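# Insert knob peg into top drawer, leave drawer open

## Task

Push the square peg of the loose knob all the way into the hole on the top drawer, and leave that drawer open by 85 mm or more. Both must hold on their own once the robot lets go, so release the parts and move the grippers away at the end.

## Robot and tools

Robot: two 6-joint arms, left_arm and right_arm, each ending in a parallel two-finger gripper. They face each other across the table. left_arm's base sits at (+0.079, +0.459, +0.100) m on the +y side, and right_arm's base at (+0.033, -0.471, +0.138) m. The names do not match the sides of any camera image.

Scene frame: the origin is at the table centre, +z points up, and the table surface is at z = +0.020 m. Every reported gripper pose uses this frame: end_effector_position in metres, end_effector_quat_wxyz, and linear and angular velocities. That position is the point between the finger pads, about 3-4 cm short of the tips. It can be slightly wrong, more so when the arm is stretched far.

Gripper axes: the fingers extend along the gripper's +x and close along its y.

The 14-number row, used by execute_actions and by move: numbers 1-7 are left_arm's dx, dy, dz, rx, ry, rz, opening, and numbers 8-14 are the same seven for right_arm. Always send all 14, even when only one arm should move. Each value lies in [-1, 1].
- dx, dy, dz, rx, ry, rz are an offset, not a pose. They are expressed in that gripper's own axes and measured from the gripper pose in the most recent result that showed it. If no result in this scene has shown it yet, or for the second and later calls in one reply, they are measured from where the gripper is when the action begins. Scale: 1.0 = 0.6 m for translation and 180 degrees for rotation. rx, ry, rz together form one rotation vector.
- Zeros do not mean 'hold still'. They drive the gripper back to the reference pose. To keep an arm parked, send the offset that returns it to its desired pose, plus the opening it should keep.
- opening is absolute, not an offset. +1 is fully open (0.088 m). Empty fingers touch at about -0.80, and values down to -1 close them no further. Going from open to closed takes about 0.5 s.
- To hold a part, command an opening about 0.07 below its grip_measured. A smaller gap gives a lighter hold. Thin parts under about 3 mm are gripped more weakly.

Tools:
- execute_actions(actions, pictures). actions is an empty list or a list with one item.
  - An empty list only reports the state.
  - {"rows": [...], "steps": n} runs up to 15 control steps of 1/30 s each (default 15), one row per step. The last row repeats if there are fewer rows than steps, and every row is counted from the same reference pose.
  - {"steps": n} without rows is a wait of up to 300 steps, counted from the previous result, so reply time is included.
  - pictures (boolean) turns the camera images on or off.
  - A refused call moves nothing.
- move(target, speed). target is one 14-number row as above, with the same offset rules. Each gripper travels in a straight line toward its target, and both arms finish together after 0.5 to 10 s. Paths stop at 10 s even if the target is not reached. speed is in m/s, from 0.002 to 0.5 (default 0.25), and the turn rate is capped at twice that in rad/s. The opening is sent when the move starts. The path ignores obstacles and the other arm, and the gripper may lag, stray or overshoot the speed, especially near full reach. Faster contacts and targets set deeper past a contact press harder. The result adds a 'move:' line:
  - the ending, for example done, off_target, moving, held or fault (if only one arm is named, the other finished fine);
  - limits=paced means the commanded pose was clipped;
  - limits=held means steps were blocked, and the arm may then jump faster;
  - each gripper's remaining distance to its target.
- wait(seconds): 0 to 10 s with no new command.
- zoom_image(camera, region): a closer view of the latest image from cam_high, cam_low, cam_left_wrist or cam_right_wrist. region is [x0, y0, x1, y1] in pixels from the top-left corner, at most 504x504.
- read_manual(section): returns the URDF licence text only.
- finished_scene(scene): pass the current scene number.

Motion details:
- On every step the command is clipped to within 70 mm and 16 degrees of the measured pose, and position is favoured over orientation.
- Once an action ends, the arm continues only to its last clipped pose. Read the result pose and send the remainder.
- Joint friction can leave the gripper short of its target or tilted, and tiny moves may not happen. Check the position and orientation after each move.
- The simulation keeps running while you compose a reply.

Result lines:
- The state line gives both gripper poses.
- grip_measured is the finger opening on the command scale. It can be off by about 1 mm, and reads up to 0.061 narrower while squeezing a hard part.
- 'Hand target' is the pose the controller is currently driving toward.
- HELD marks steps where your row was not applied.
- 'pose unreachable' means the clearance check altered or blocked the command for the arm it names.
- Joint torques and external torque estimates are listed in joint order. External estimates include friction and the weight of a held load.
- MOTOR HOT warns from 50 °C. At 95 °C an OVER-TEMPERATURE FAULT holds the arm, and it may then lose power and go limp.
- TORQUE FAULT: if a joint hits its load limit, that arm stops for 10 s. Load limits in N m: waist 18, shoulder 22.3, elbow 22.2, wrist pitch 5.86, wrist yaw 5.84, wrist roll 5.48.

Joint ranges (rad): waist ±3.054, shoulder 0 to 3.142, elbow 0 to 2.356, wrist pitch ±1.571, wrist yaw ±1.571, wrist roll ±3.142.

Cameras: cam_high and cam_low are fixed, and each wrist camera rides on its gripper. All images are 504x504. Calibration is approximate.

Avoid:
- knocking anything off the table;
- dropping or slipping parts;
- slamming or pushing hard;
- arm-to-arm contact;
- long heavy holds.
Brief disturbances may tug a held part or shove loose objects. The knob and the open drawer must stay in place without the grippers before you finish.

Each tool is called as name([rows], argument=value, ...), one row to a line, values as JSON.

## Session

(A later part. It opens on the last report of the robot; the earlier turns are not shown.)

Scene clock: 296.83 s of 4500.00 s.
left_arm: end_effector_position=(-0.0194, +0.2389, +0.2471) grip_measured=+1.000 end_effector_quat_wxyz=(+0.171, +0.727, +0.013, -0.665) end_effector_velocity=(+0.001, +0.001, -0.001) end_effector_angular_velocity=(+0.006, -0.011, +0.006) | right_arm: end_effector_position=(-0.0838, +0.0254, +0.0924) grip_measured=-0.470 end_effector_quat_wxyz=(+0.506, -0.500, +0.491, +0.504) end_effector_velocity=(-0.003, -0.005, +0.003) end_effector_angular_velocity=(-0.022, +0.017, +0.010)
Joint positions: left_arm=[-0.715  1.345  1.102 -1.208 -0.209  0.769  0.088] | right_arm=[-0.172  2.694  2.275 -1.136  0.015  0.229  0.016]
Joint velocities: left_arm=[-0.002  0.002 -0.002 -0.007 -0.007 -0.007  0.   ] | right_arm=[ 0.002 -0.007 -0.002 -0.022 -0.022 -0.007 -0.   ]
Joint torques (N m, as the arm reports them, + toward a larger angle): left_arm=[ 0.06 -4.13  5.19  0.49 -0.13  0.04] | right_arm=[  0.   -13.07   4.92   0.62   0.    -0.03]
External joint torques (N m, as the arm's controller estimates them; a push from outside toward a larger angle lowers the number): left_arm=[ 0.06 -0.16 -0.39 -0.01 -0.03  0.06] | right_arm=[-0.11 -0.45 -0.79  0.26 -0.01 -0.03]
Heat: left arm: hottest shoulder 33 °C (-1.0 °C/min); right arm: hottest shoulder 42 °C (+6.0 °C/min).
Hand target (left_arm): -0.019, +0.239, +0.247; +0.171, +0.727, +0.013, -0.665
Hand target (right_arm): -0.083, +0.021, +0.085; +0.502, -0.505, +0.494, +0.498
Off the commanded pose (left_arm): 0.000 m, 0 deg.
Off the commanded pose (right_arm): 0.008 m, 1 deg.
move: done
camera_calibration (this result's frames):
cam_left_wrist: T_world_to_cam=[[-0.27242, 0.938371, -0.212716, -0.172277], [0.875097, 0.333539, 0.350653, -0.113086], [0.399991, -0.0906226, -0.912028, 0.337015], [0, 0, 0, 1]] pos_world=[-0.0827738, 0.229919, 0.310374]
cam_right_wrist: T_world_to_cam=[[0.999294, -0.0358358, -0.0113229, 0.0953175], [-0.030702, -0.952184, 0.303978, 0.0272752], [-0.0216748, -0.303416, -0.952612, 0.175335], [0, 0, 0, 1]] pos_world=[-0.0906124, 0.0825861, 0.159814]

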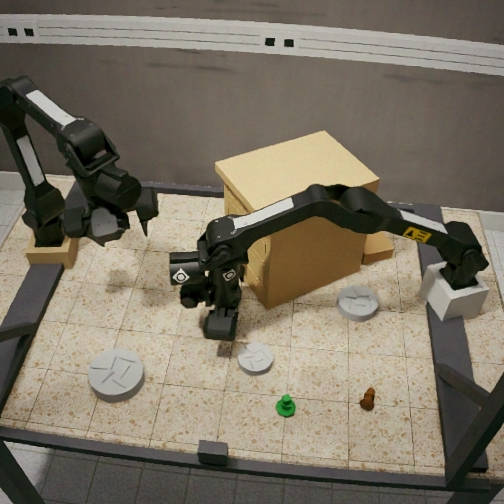

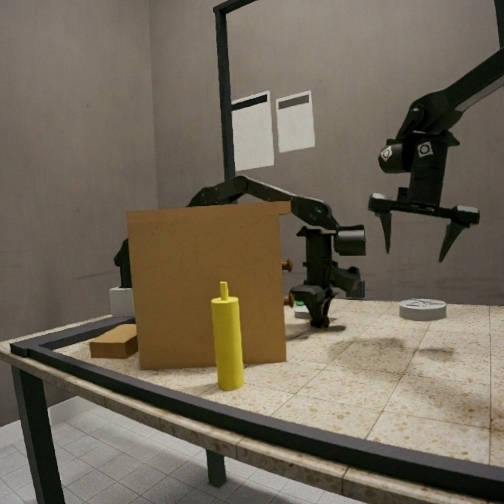

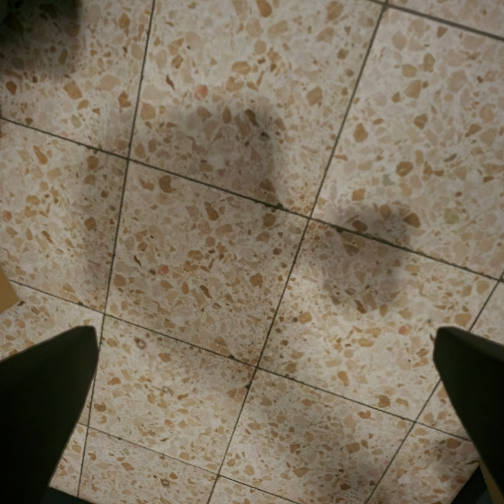

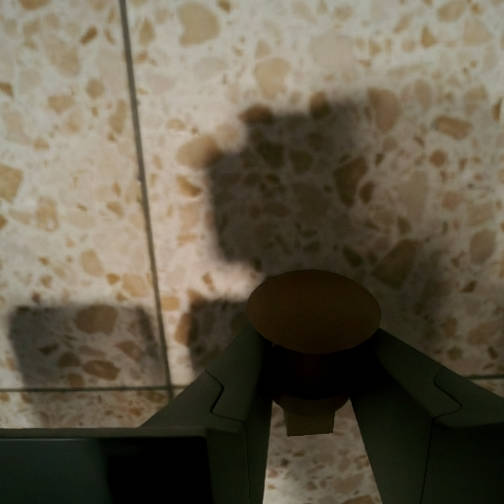

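move(target=[0,0,0,0,0,0,1,0.008,0,-0.004,0,0.008,0,0.1], speed=0.03)

Scene clock: 299.23 s of 4500.00 s.
left_arm: end_effector_position=(-0.0194, +0.2389, +0.2471) grip_measured=+1.000 end_effector_quat_wxyz=(+0.171, +0.727, +0.013, -0.665) end_effector_velocity=(+0.001, +0.005, -0.001) end_effector_angular_velocity=(+0.022, -0.004, +0.004) | right_arm: end_effector_position=(-0.0830, +0.0222, +0.0915) grip_measured=+0.096 end_effector_quat_wxyz=(+0.502, -0.506, +0.495, +0.498) end_effector_velocity=(-0.002, -0.002, +0.004) end_effector_angular_velocity=(-0.009, +0.005, +0.010)
Joint positions: left_arm=[-0.715  1.345  1.102 -1.208 -0.209  0.769  0.088] | right_arm=[-0.172  2.703  2.289 -1.161  0.015  0.229  0.044]
Joint velocities: left_arm=[-0.002 -0.002 -0.002 -0.022  0.007 -0.007  0.   ] | right_arm=[ 0.002 -0.002  0.012 -0.022 -0.007 -0.007  0.001]
Joint torques (N m, as the arm reports them, + toward a larger angle): left_arm=[ 0.06 -4.31  5.04  0.44 -0.1   0.01] | right_arm=[ -0.09 -12.02   8.14   0.2   -0.17  -0.04]
External joint torques (N m, as the arm's controller estimates them; a push from outside toward a larger angle lowers the number): left_arm=[ 0.09 -0.31 -0.54 -0.05  0.    0.02] | right_arm=[-0.2   0.64  2.39 -0.15 -0.18 -0.04]
Heat: left arm: hottest shoulder 33 °C (-1.0 °C/min); right arm: hottest shoulder 42 °C (+6.0 °C/min).
Hand target (left_arm): -0.019, +0.239, +0.247; +0.171, +0.727, +0.013, -0.665
Hand target (right_arm): -0.084, +0.023, +0.088; +0.500, -0.506, +0.497, +0.497
Off the commanded pose (left_arm): 0.000 m, 0 deg.
Off the commanded pose (right_arm): 0.004 m, 0 deg.
move: done
camera_calibration (this result's frames):
cam_left_wrist: T_world_to_cam=[[-0.27242, 0.938371, -0.212716, -0.172277], [0.875097, 0.333539, 0.350653, -0.113086], [0.399991, -0.0906226, -0.912028, 0.337015], [0, 0, 0, 1]] pos_world=[-0.0827738, 0.229919, 0.310374]
cam_right_wrist: T_world_to_cam=[[0.999335, -0.0360072, -0.00579383, 0.093939], [-0.0322104, -0.945907, 0.322836, 0.0226075], [-0.0171049, -0.322435, -0.946437, 0.173702], [0, 0, 0, 1]] pos_world=[-0.0901771, 0.0807747, 0.157644]

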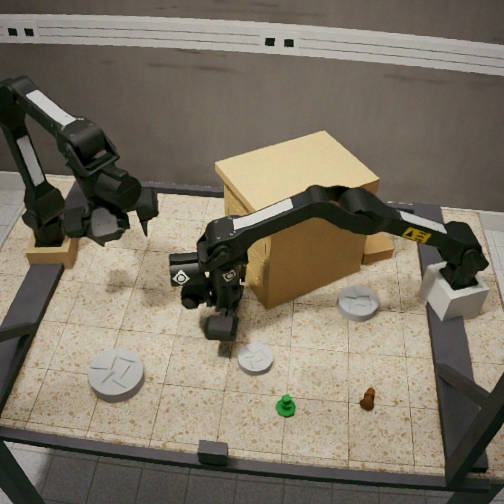

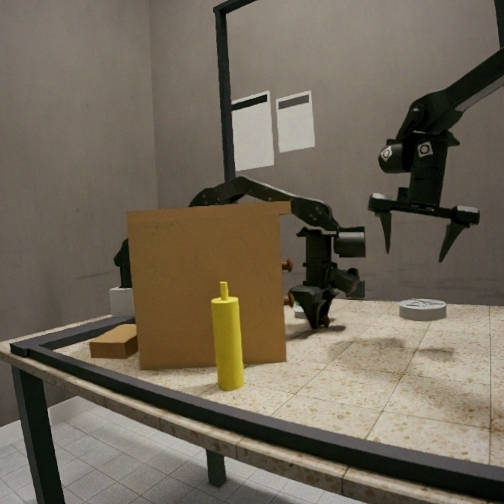

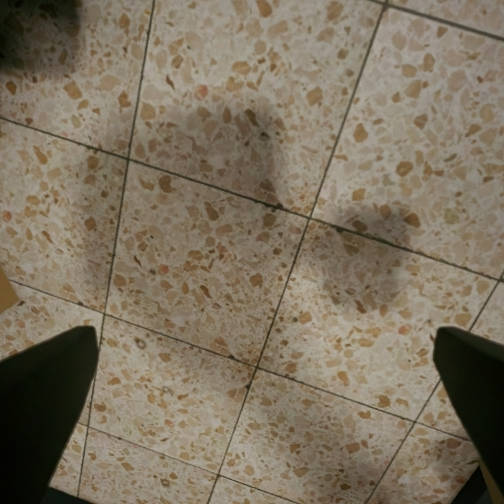

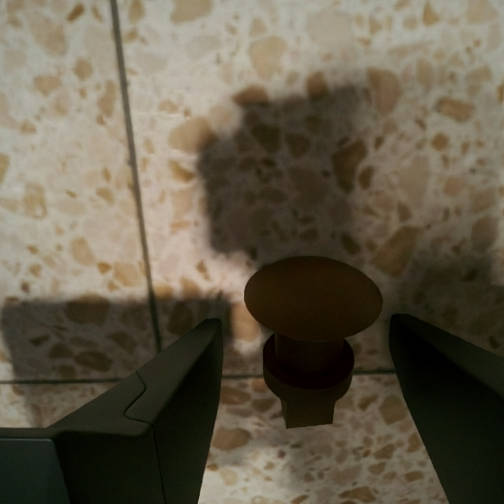

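move(target=[0,0,0,0.579,-0.041,0.015,1,-0.15,0,-0.03,0,0,0,0.1])

Scene clock: 314.13 s of 4500.00 s.
left_arm: end_effector_position=(-0.0190, +0.2400, +0.2454) grip_measured=+1.000 end_effector_quat_wxyz=(-0.456, +0.545, -0.539, -0.453) end_effector_velocity=(+0.004, +0.002, -0.002) end_effector_angular_velocity=(+0.001, -0.026, -0.006) | right_arm: end_effector_position=(-0.0820, +0.0021, +0.1724) grip_measured=+0.098 end_effector_quat_wxyz=(+0.497, -0.513, +0.499, +0.491) end_effector_velocity=(-0.002, -0.002, +0.001) end_effector_angular_velocity=(-0.013, +0.020, +0.004)
Joint positions: left_arm=[-0.64   1.319  1.083 -1.182 -0.088  2.668  0.088] | right_arm=[-0.164  2.56   2.337 -1.376  0.015  0.235  0.044]
Joint velocities: left_arm=[-0.002 -0.002 -0.007 -0.007 -0.022  0.007  0.   ] | right_arm=[-0.002 -0.002 -0.002 -0.007 -0.022 -0.007 -0.   ]
Joint torques (N m, as the arm reports them, + toward a larger angle): left_arm=[ 0.31 -3.69  5.77  0.2   0.17  0.11] | right_arm=[  0.32 -15.05   8.43   0.19   0.     0.19]
External joint torques (N m, as the arm's controller estimates them; a push from outside toward a larger angle lowers the number): left_arm=[ 0.3   0.04  0.26 -0.26  0.2   0.12] | right_arm=[ 0.31 -3.04  2.76 -0.11 -0.01  0.19]
Heat: left arm: hottest shoulder 33 °C (-1.0 °C/min); right arm: hottest shoulder 45 °C (+8.0 °C/min).
Hand target (left_arm): -0.019, +0.239, +0.247; -0.454, +0.543, -0.540, -0.454
Hand target (right_arm): -0.085, +0.005, +0.181; +0.502, -0.506, +0.495, +0.498
Off the commanded pose (left_arm): 0.002 m, 0 deg.
Off the commanded pose (right_arm): 0.010 m, 1 deg.
After step 90, 7.77 s passed at rest.
move: off_target (right_arm)
camera_calibration (this result's frames):
cam_left_wrist: T_world_to_cam=[[0.999203, 0.0319008, 0.0239877, 0.00995725], [0.0169166, -0.882825, 0.469396, 0.133307], [0.0361511, -0.468617, -0.882662, 0.411972], [0, 0, 0, 1]] pos_world=[-0.0270977, 0.310426, 0.300819]
cam_right_wrist: T_world_to_cam=[[0.999403, -0.0345394, 0.000699374, 0.0915503], [-0.0326696, -0.93833, 0.344193, -0.0262495], [-0.011232, -0.344011, -0.938899, 0.243033], [0, 0, 0, 1]] pos_world=[-0.0896234, 0.0621372, 0.237154]

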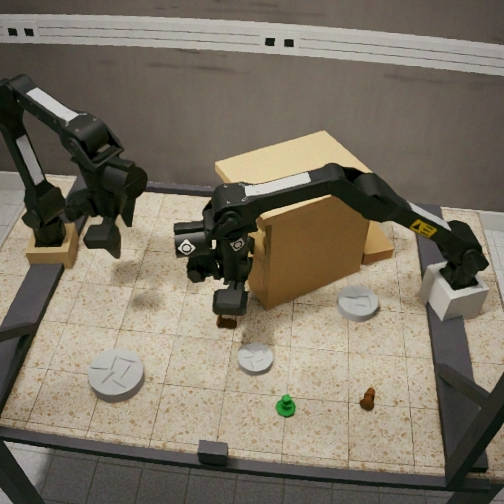

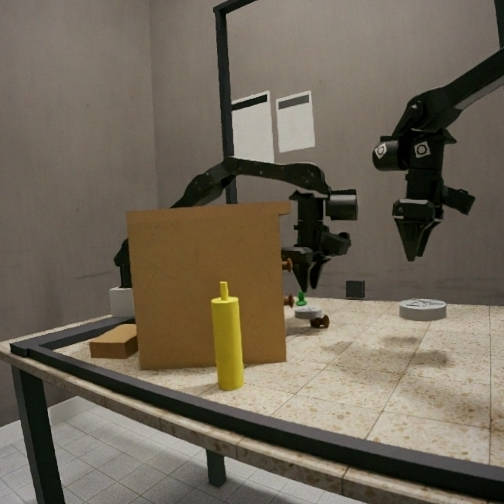

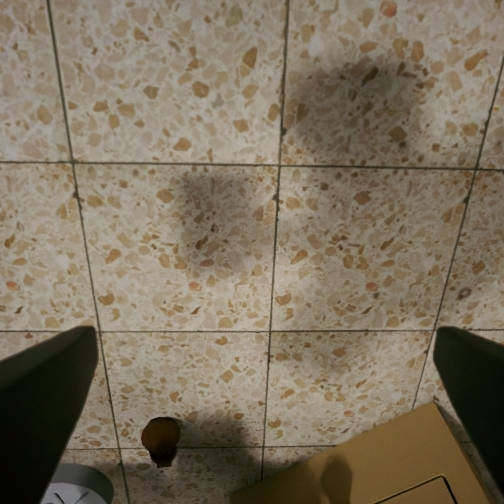

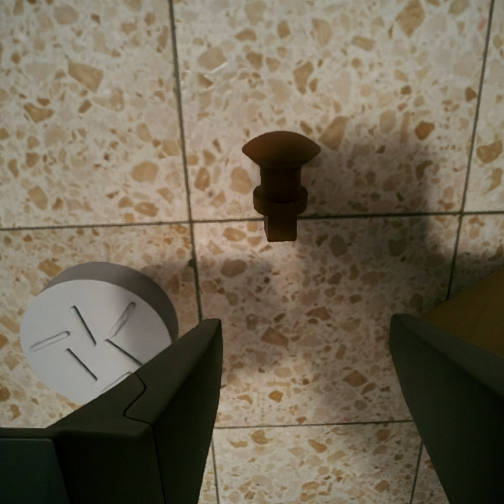

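move(target=[0.217,0.11,-0.317,0,0,0,0.3,-0.133,0.117,-0.333,0,0,0,1])

Scene clock: 323.17 s of 4500.00 s.
left_arm: end_effector_position=(-0.0837, +0.0328, +0.1522) grip_measured=+0.303 end_effector_quat_wxyz=(-0.455, +0.547, -0.540, -0.451) end_effector_velocity=(-0.001, +0.003, -0.005) end_effector_angular_velocity=(+0.022, -0.013, +0.015) | right_arm: end_effector_position=(-0.1545, -0.1922, +0.2561) grip_measured=+0.989 end_effector_quat_wxyz=(+0.497, -0.512, +0.498, +0.493) end_effector_velocity=(+0.002, -0.002, +0.003) end_effector_angular_velocity=(+0.006, -0.005, +0.010)
Joint positions: left_arm=[-0.555  2.192  1.745 -0.961 -0.079  2.754  0.054] | right_arm=[ 0.187  1.84   1.515 -1.272  0.004  0.585  0.087]
Joint velocities: left_arm=[-0.007  0.017  0.012 -0.022 -0.007 -0.022 -0.   ] | right_arm=[ 0.002 -0.012 -0.002 -0.007  0.007 -0.007 -0.   ]
Joint torques (N m, as the arm reports them, + toward a larger angle): left_arm=[ 0.29 -8.21  6.37  0.2   0.21  0.1 ] | right_arm=[ 0.44 -9.83  5.01  0.18  0.07  0.18]
External joint torques (N m, as the arm's controller estimates them; a push from outside toward a larger angle lowers the number): left_arm=[ 0.36  1.43  0.9  -0.27  0.23  0.1 ] | right_arm=[ 0.49 -2.15 -0.62 -0.1   0.03  0.18]
Heat: left arm: hottest elbow 33 °C (-1.0 °C/min); right arm: hottest shoulder 47 °C (+9.0 °C/min).
Hand target (left_arm): -0.084, +0.030, +0.149; -0.456, +0.545, -0.539, -0.453
Hand target (right_arm): -0.153, -0.196, +0.256; +0.498, -0.514, +0.498, +0.490
Off the commanded pose (left_arm): 0.004 m, 0 deg.
Off the commanded pose (right_arm): 0.005 m, 0 deg.
After step 90, 4.43 s passed at rest.
move: done
camera_calibration (this result's frames):
cam_left_wrist: T_world_to_cam=[[0.999158, 0.0313414, 0.0264882, 0.0831178], [0.0150035, -0.879818, 0.475075, -0.00592917], [0.0381943, -0.474277, -0.879547, 0.234831], [0, 0, 0, 1]] pos_world=[-0.0919281, 0.103553, 0.20716]
cam_right_wrist: T_world_to_cam=[[0.999447, -0.033156, -0.00243891, 0.158338], [-0.0303488, -0.939854, 0.340226, -0.238694], [-0.0135727, -0.339963, -0.940341, 0.254813], [0, 0, 0, 1]] pos_world=[-0.162036, -0.132461, 0.321207]

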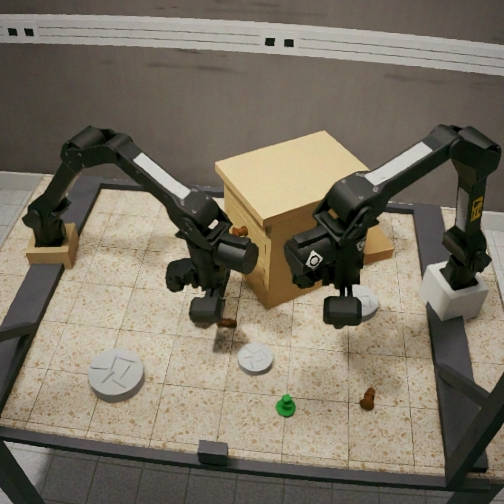

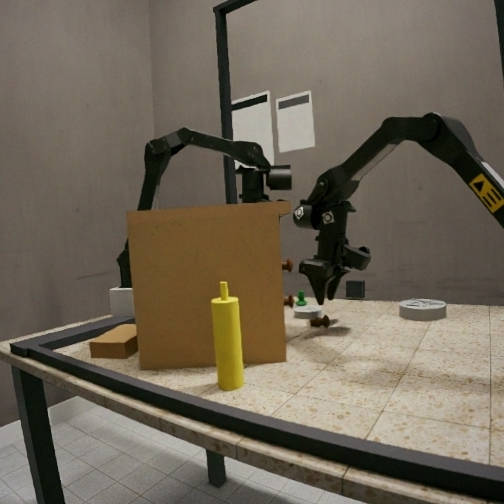

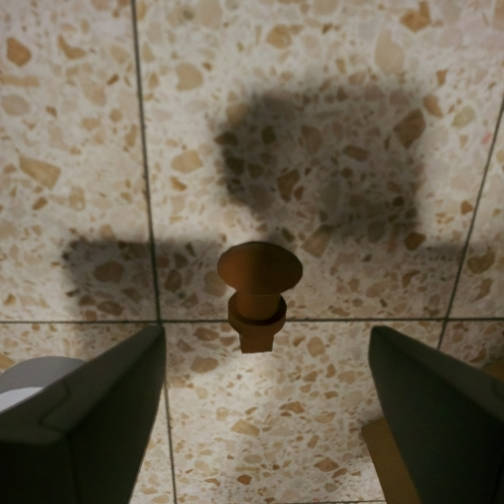

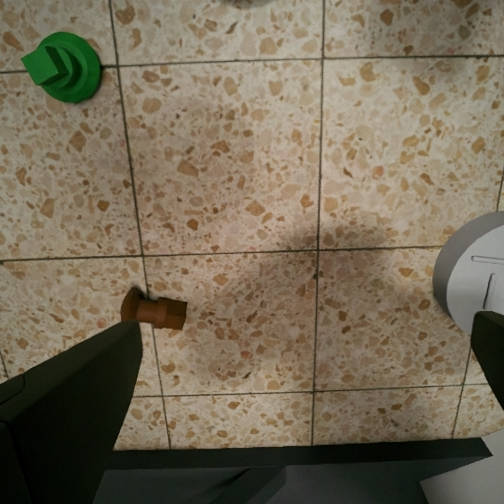

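move(target=[0.05,0.003,-0.008,0,0,0,0.15,0,0,0,0,0,0,1], speed=0.1)

zoom_image(camera="cam_low", region=[270, 240, 370, 340])

Scene clock: 332.77 s of 4500.00 s.
left_arm: end_effector_position=(-0.0876, +0.0217, +0.1319) grip_measured=+0.153 end_effector_quat_wxyz=(-0.449, +0.548, -0.545, -0.448) end_effector_velocity=(+0.002, -0.002, +0.001) end_effector_angular_velocity=(-0.015, -0.016, +0.009) | right_arm: end_effector_position=(-0.1546, -0.1924, +0.2562) grip_measured=+0.989 end_effector_quat_wxyz=(+0.497, -0.512, +0.498, +0.493) end_effector_velocity=(+0.001, +0.002, +0.000) end_effector_angular_velocity=(+0.010, -0.002, +0.005)
Joint positions: left_arm=[-0.554  2.244  1.746 -0.892 -0.079  2.757  0.047] | right_arm=[ 0.187  1.84   1.515 -1.272  0.004  0.585  0.087]
Joint velocities: left_arm=[-0.002 -0.002 -0.002  0.007 -0.022 -0.007 -0.   ] | right_arm=[-0.002 -0.002 -0.002  0.007  0.007 -0.007 -0.   ]
Joint torques (N m, as the arm reports them, + toward a larger angle): left_arm=[ 0.12 -8.52  4.52  0.62  0.03  0.09] | right_arm=[-0.04 -8.46  6.85  0.33  0.03 -0.05]
External joint torques (N m, as the arm's controller estimates them; a push from outside toward a larger angle lowers the number): left_arm=[ 0.09  1.38 -0.93  0.11  0.06  0.09] | right_arm=[-0.08 -0.84  1.2   0.03  0.   -0.05]
Heat: left arm: hottest shoulder 34 °C (+1.0 °C/min); right arm: hottest shoulder 46 °C (+7.1 °C/min).
Hand target (left_arm): -0.085, +0.023, +0.124; -0.455, +0.547, -0.540, -0.451
Hand target (right_arm): -0.155, -0.192, +0.256; +0.497, -0.512, +0.498, +0.493
Off the commanded pose (left_arm): 0.009 m, 1 deg.
Off the commanded pose (right_arm): 0.000 m, 0 deg.
After step 90, 5.77 s passed at rest.
move: off_target (left_arm)
camera_calibration (this result's frames):
cam_left_wrist: T_world_to_cam=[[0.999343, 0.0302325, 0.0199736, 0.0888579], [0.0166153, -0.8722, 0.488867, -0.00775066], [0.0322006, -0.488214, -0.87213, 0.21069], [0, 0, 0, 1]] pos_world=[-0.0954551, 0.0934154, 0.185763]
cam_right_wrist: T_world_to_cam=[[0.999447, -0.0331558, -0.00243166, 0.158383], [-0.0303512, -0.939856, 0.340219, -0.238847], [-0.0135656, -0.339957, -0.940343, 0.254789], [0, 0, 0, 1]] pos_world=[-0.162089, -0.132613, 0.321234]

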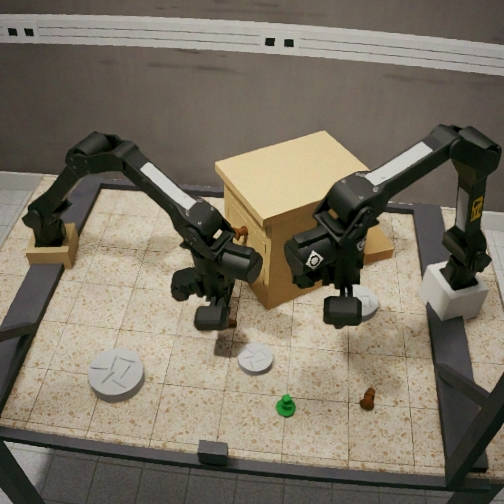

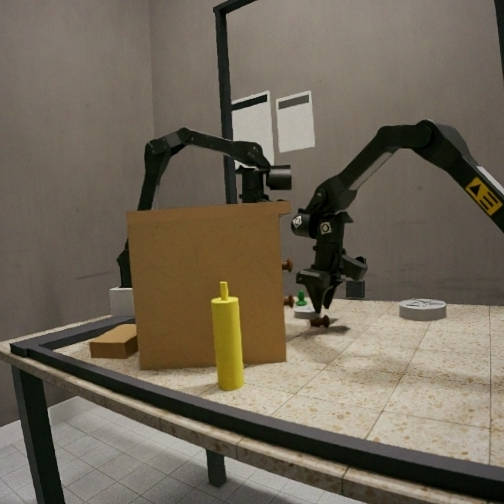

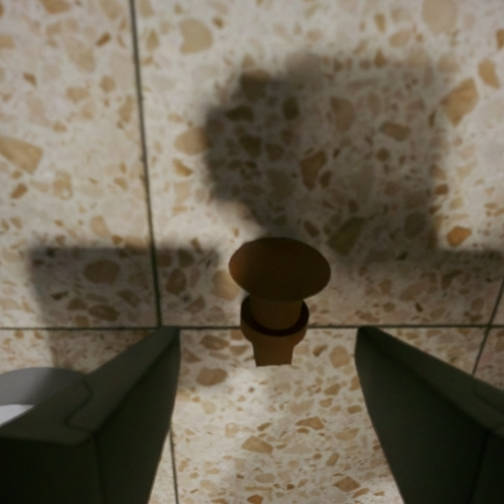

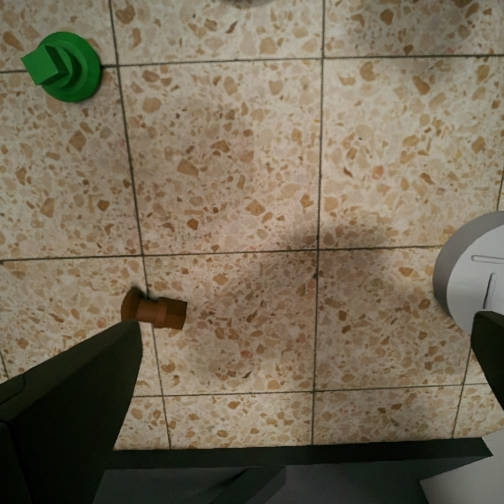

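Region (270, 240, 370, 340) of cam_low's 504x504 image, scaled by 5.040, with more detail than that image has.

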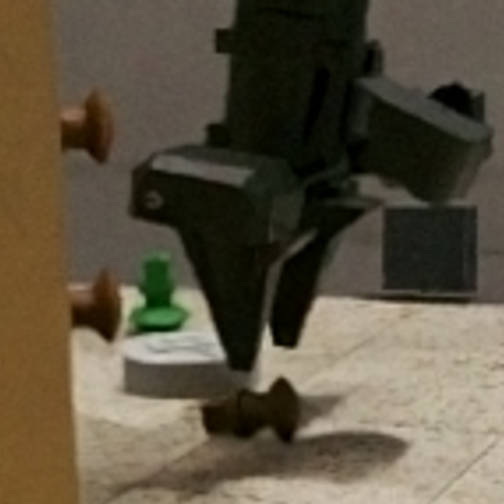

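move(target=[0.05,-0.008,0,0,-0.006,0,0.15,0,0,0,0,0,0,1], speed=0.08)

zoom_image(camera="cam_low", region=[270, 240, 370, 340])

Scene clock: 344.87 s of 4500.00 s.
left_arm: end_effector_position=(-0.0846, +0.0143, +0.1107) grip_measured=+0.153 end_effector_quat_wxyz=(-0.449, +0.548, -0.545, -0.448) end_effector_velocity=(+0.001, +0.002, +0.000) end_effector_angular_velocity=(+0.004, -0.005, +0.020) | right_arm: end_effector_position=(-0.1546, -0.1924, +0.2562) grip_measured=+0.989 end_effector_quat_wxyz=(+0.497, -0.512, +0.498, +0.493) end_effector_velocity=(+0.001, +0.002, +0.000) end_effector_angular_velocity=(+0.002, +0.010, -0.000)
Joint positions: left_arm=[-0.54   2.291  1.74  -0.838 -0.075  2.77   0.047] | right_arm=[ 0.187  1.84   1.515 -1.272  0.004  0.585  0.087]
Joint velocities: left_arm=[-0.002 -0.002 -0.002 -0.007 -0.007 -0.022 -0.   ] | right_arm=[-0.007 -0.002 -0.002  0.007 -0.007 -0.007 -0.   ]
Joint torques (N m, as the arm reports them, + toward a larger angle): left_arm=[ 0.3  -8.62  4.34  0.62  0.19  0.07] | right_arm=[ 0.   -8.54  6.72  0.32  0.03 -0.01]
External joint torques (N m, as the arm's controller estimates them; a push from outside toward a larger angle lowers the number): left_arm=[ 0.3   1.45 -1.02  0.12  0.21  0.07] | right_arm=[ 0.04 -0.87  1.05  0.02  0.   -0.02]
Heat: left arm: hottest shoulder 35 °C (+2.0 °C/min); right arm: hottest shoulder 44 °C (+4.0 °C/min).
Hand target (left_arm): -0.083, +0.016, +0.102; -0.454, +0.544, -0.541, -0.453
Hand target (right_arm): -0.155, -0.192, +0.256; +0.497, -0.512, +0.498, +0.493
Off the commanded pose (left_arm): 0.009 m, 1 deg.
Off the commanded pose (right_arm): 0.000 m, 0 deg.
After step 90, 8.27 s passed at rest.
move: off_target (left_arm)
camera_calibration (this result's frames):
cam_left_wrist: T_world_to_cam=[[0.999383, 0.0300135, 0.0182277, 0.0866779], [0.0173205, -0.872879, 0.487629, -0.00376271], [0.030546, -0.487012, -0.872861, 0.188444], [0, 0, 0, 1]] pos_world=[-0.0923155, 0.0858888, 0.164741]
cam_right_wrist: T_world_to_cam=[[0.999447, -0.0331558, -0.00243166, 0.158383], [-0.0303512, -0.939856, 0.340219, -0.238847], [-0.0135656, -0.339957, -0.940343, 0.254789], [0, 0, 0, 1]] pos_world=[-0.162089, -0.132613, 0.321234]

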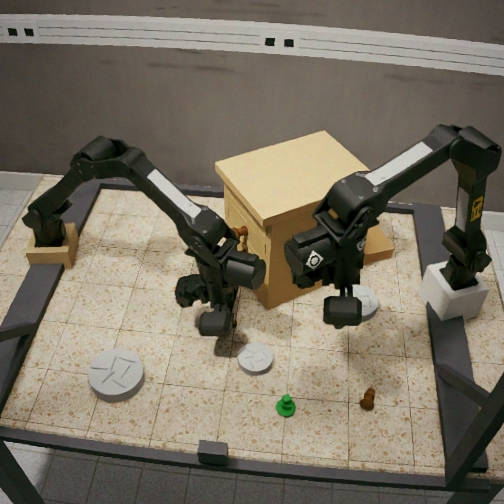

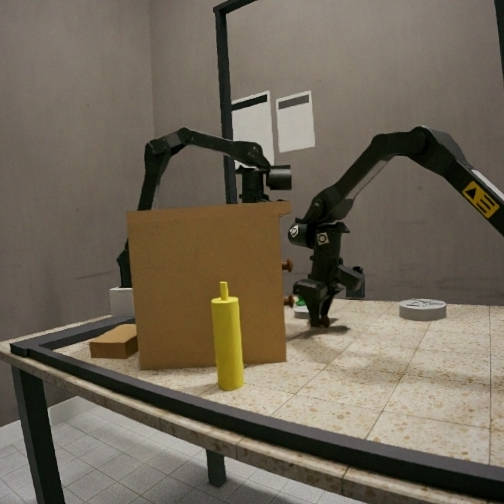

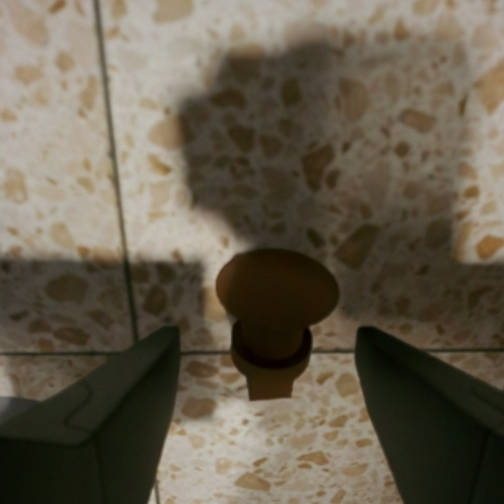

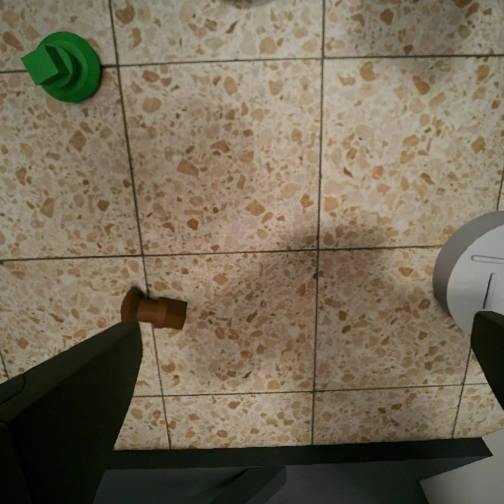

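Region (270, 240, 370, 340) of cam_low's 504x504 image, scaled by 5.040, with more detail than that image has.

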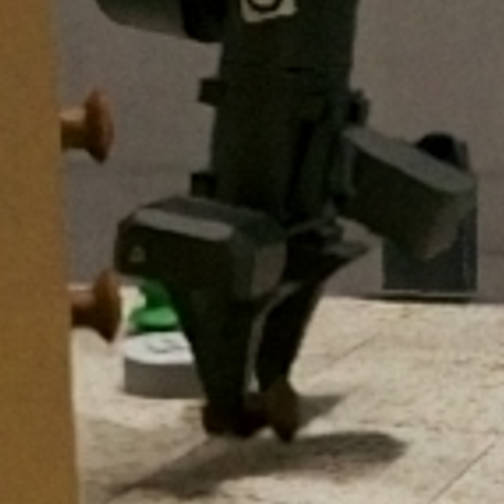

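move(target=[0.03,-0.003,0,0,0,0,0.15,0,0,0,0,0,0,1], speed=0.06)

Scene clock: 347.83 s of 4500.00 s.
left_arm: end_effector_position=(-0.0856, +0.0089, +0.1016) grip_measured=+0.153 end_effector_quat_wxyz=(-0.443, +0.550, -0.551, -0.445) end_effector_velocity=(+0.000, +0.001, -0.001) end_effector_angular_velocity=(+0.004, -0.011, -0.008) | right_arm: end_effector_position=(-0.1546, -0.1924, +0.2562) grip_measured=+0.989 end_effector_quat_wxyz=(+0.497, -0.512, +0.498, +0.493) end_effector_velocity=(-0.001, -0.003, +0.000) end_effector_angular_velocity=(-0.019, +0.015, +0.019)
Joint positions: left_arm=[-0.538  2.311  1.731 -0.792 -0.074  2.773  0.047] | right_arm=[ 0.187  1.84   1.515 -1.272  0.004  0.585  0.087]
Joint velocities: left_arm=[-0.002  0.002  0.002 -0.007 -0.007  0.007 -0.   ] | right_arm=[-0.002 -0.002 -0.002 -0.007 -0.022 -0.022  0.   ]
Joint torques (N m, as the arm reports them, + toward a larger angle): left_arm=[ 0.24 -8.72  4.08  0.65 -0.01  0.12] | right_arm=[ 0.04 -8.54  6.76  0.31  0.03 -0.02]
External joint torques (N m, as the arm's controller estimates them; a push from outside toward a larger angle lowers the number): left_arm=[ 0.23  1.45 -1.29  0.12  0.01  0.12] | right_arm=[ 0.03 -0.86  1.12  0.04  0.   -0.02]
Heat: left arm: hottest shoulder 36 °C (+3.0 °C/min); right arm: hottest shoulder 44 °C (+3.0 °C/min).
Hand target (left_arm): -0.083, +0.011, +0.093; -0.449, +0.548, -0.545, -0.449
Hand target (right_arm): -0.155, -0.192, +0.256; +0.497, -0.512, +0.498, +0.493
Off the commanded pose (left_arm): 0.009 m, 1 deg.
Off the commanded pose (right_arm): 0.000 m, 0 deg.
move: off_target (left_arm)
camera_calibration (this result's frames):
cam_left_wrist: T_world_to_cam=[[0.999511, 0.0291188, 0.0113663, 0.0887524], [0.0194757, -0.864537, 0.502192, -0.00537927], [0.0244498, -0.501725, -0.864682, 0.176602], [0, 0, 0, 1]] pos_world=[-0.0929221, 0.0813706, 0.154397]
cam_right_wrist: T_world_to_cam=[[0.999447, -0.0331558, -0.00243166, 0.158383], [-0.0303512, -0.939856, 0.340219, -0.238847], [-0.0135656, -0.339957, -0.940343, 0.254789], [0, 0, 0, 1]] pos_world=[-0.162089, -0.132613, 0.321234]

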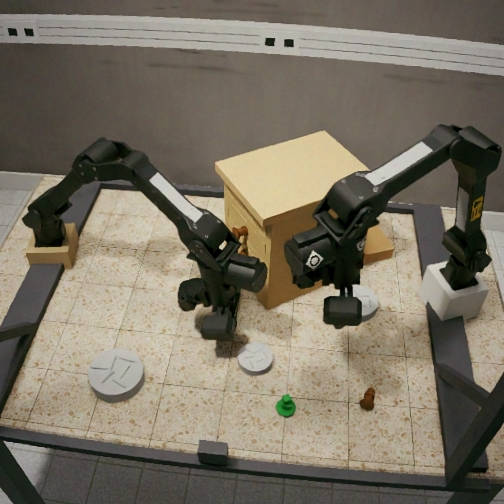

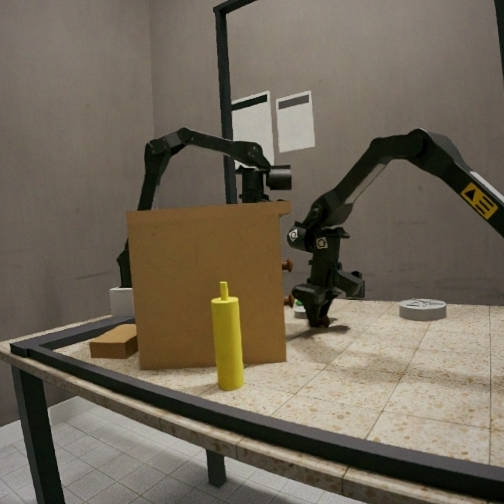

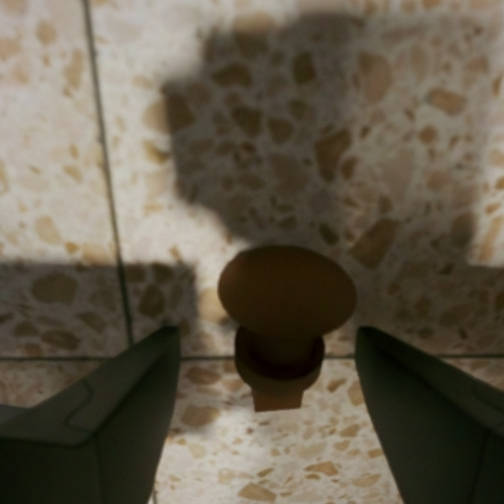

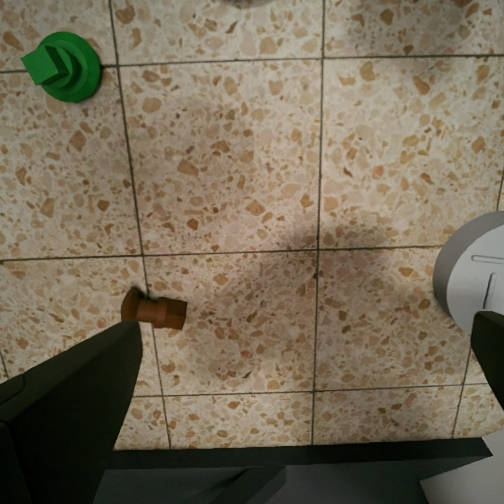

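move(target=[-0.003,-0.010,0.013,0,-0.008,0,0.15,0,0,0,0,0,0,1], speed=0.06)

Scene clock: 352.50 s of 4500.00 s.
left_arm: end_effector_position=(-0.0817, +0.0150, +0.0964) grip_measured=+0.153 end_effector_quat_wxyz=(-0.452, +0.545, -0.544, -0.451) end_effector_velocity=(+0.003, +0.007, -0.001) end_effector_angular_velocity=(+0.022, -0.012, +0.020) | right_arm: end_effector_position=(-0.1546, -0.1924, +0.2562) grip_measured=+0.989 end_effector_quat_wxyz=(+0.497, -0.512, +0.498, +0.493) end_effector_velocity=(+0.001, -0.002, +0.000) end_effector_angular_velocity=(-0.010, +0.002, -0.010)
Joint positions: left_arm=[-0.533  2.311  1.714 -0.801 -0.069  2.778  0.047] | right_arm=[ 0.187  1.84   1.515 -1.272  0.004  0.585  0.087]
Joint velocities: left_arm=[-0.002 -0.007 -0.012 -0.022 -0.007 -0.022  0.   ] | right_arm=[-0.002 -0.002 -0.002 -0.007 -0.007  0.007  0.   ]
Joint torques (N m, as the arm reports them, + toward a larger angle): left_arm=[  0.35 -11.98   3.71   0.15   0.15   0.13] | right_arm=[ 0.01 -8.55  6.72  0.3   0.02 -0.02]
External joint torques (N m, as the arm's controller estimates them; a push from outside toward a larger angle lowers the number): left_arm=[ 0.35 -1.9  -1.56 -0.32  0.17  0.13] | right_arm=[ 0.02 -0.9   1.06  0.01 -0.01 -0.02]
Heat: left arm: hottest shoulder 36 °C (+3.0 °C/min); right arm: hottest shoulder 43 °C (+2.0 °C/min).
Hand target (left_arm): -0.080, +0.017, +0.102; -0.450, +0.544, -0.545, -0.452
Hand target (right_arm): -0.155, -0.192, +0.256; +0.497, -0.512, +0.498, +0.493
Off the commanded pose (left_arm): 0.006 m, 0 deg.
Off the commanded pose (right_arm): 0.000 m, 0 deg.
After step 90, 0.97 s passed at rest.
move: done
camera_calibration (this result's frames):
cam_left_wrist: T_world_to_cam=[[0.999453, 0.0281497, 0.017352, 0.0840741], [0.0163985, -0.877582, 0.479146, 0.00460516], [0.0287156, -0.478599, -0.877564, 0.176327], [0, 0, 0, 1]] pos_world=[-0.089167, 0.0860647, 0.151073]
cam_right_wrist: T_world_to_cam=[[0.999447, -0.0331558, -0.00243166, 0.158383], [-0.0303512, -0.939856, 0.340219, -0.238847], [-0.0135656, -0.339957, -0.940343, 0.254789], [0, 0, 0, 1]] pos_world=[-0.162089, -0.132613, 0.321234]

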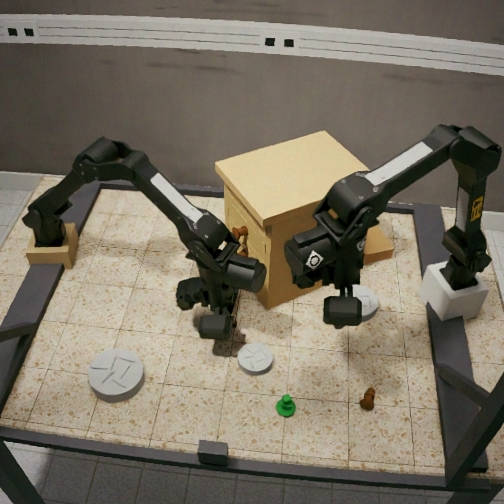

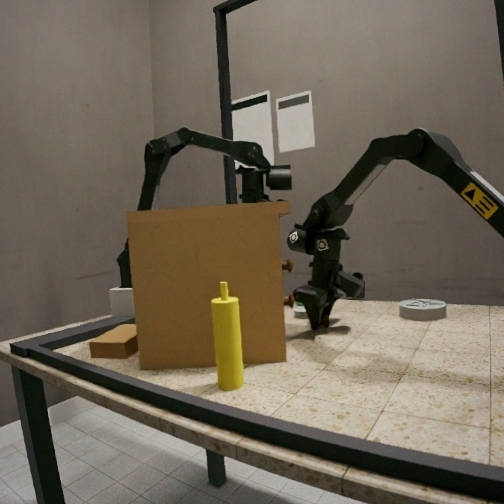

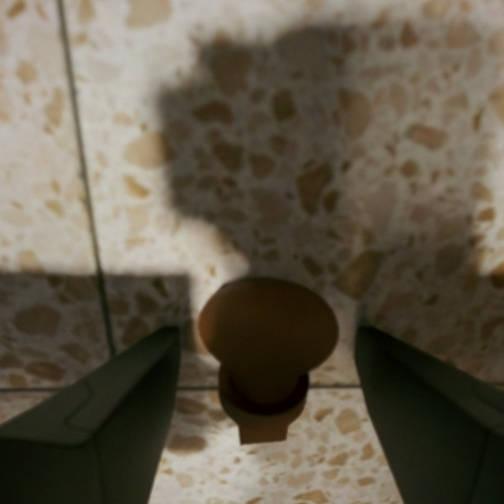

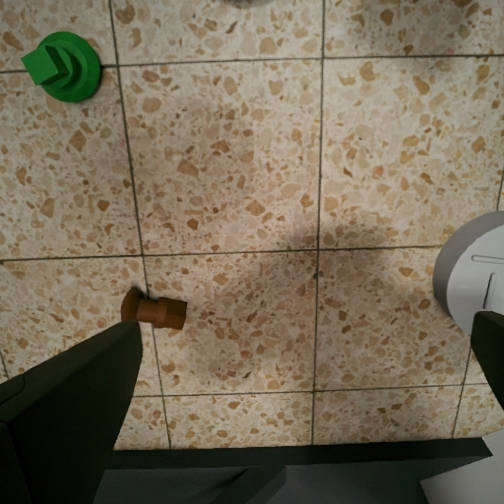

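move(target=[0,0,-0.003,0,0,0,-0.65,0,0,0,0,0,0,1], speed=0.04)

Scene clock: 355.30 s of 4500.00 s.
left_arm: end_effector_position=(-0.0818, +0.0150, +0.0966) grip_measured=-0.404 end_effector_quat_wxyz=(-0.452, +0.544, -0.544, -0.451) end_effector_velocity=(+0.003, +0.001, +0.000) end_effector_angular_velocity=(-0.001, -0.021, +0.009) | right_arm: end_effector_position=(-0.1546, -0.1924, +0.2562) grip_measured=+0.989 end_effector_quat_wxyz=(+0.497, -0.512, +0.498, +0.493) end_effector_velocity=(+0.002, -0.003, -0.001) end_effector_angular_velocity=(-0.014, -0.001, +0.005)
Joint positions: left_arm=[-0.533  2.311  1.715 -0.803 -0.067  2.778  0.019] | right_arm=[ 0.187  1.84   1.515 -1.272  0.004  0.585  0.087]
Joint velocities: left_arm=[-0.002 -0.002 -0.002 -0.007 -0.022 -0.007 -0.   ] | right_arm=[-0.002 -0.002 -0.007 -0.007 -0.007 -0.007 -0.   ]
Joint torques (N m, as the arm reports them, + toward a larger angle): left_arm=[ 0.06 -9.61  5.94  0.16 -0.06  0.08] | right_arm=[ 0.01 -8.58  6.79  0.32  0.03 -0.02]
External joint torques (N m, as the arm's controller estimates them; a push from outside toward a larger angle lowers the number): left_arm=[ 0.05  0.48  0.65 -0.34 -0.04  0.08] | right_arm=[ 0.07 -0.93  1.16  0.03  0.   -0.02]
Heat: left arm: hottest shoulder 37 °C (+4.0 °C/min); right arm: hottest shoulder 43 °C (+1.0 °C/min).
Hand target (left_arm): -0.082, +0.013, +0.097; -0.452, +0.545, -0.544, -0.451
Hand target (right_arm): -0.155, -0.192, +0.256; +0.497, -0.512, +0.498, +0.493
Off the commanded pose (left_arm): 0.002 m, 0 deg.
Off the commanded pose (right_arm): 0.000 m, 0 deg.
move: done
camera_calibration (this result's frames):
cam_left_wrist: T_world_to_cam=[[0.999474, 0.0279401, 0.0164602, 0.0843273], [0.0166632, -0.877951, 0.478461, 0.00462146], [0.0278195, -0.477935, -0.877954, 0.176522], [0, 0, 0, 1]] pos_world=[-0.0892707, 0.0860672, 0.151379]
cam_right_wrist: T_world_to_cam=[[0.999447, -0.0331558, -0.00243166, 0.158383], [-0.0303512, -0.939856, 0.340219, -0.238847], [-0.0135656, -0.339957, -0.940343, 0.254789], [0, 0, 0, 1]] pos_world=[-0.162089, -0.132613, 0.321234]

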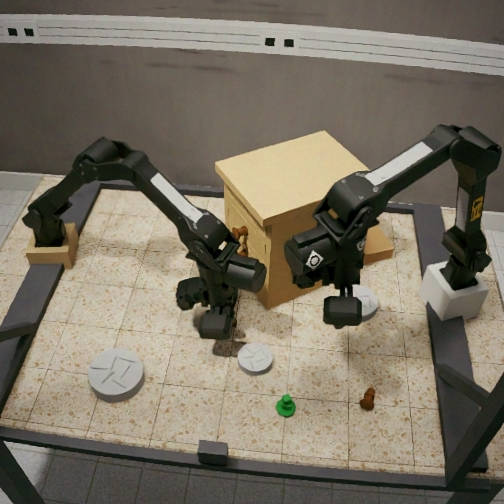

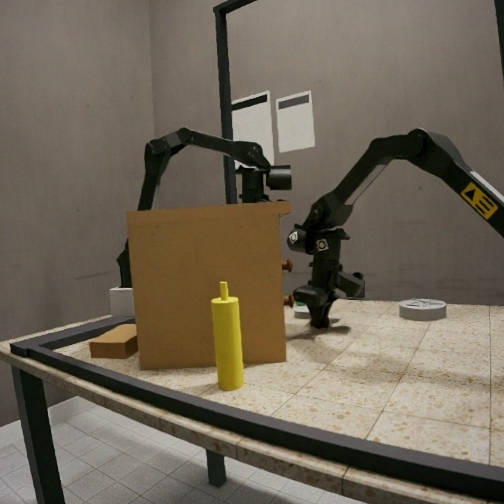

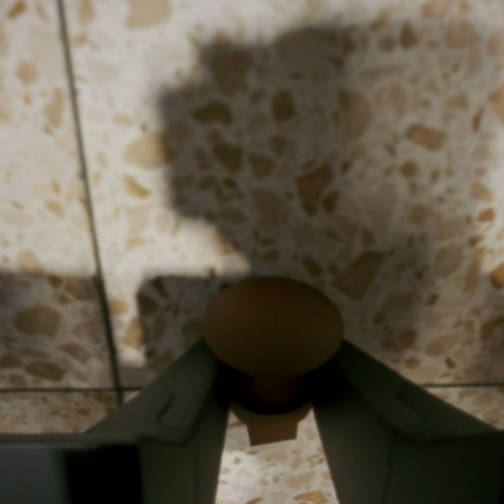

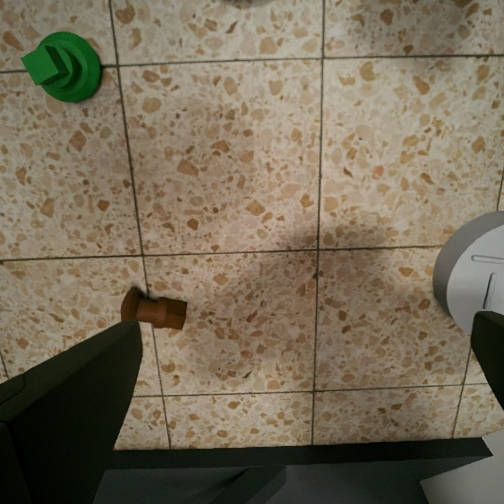

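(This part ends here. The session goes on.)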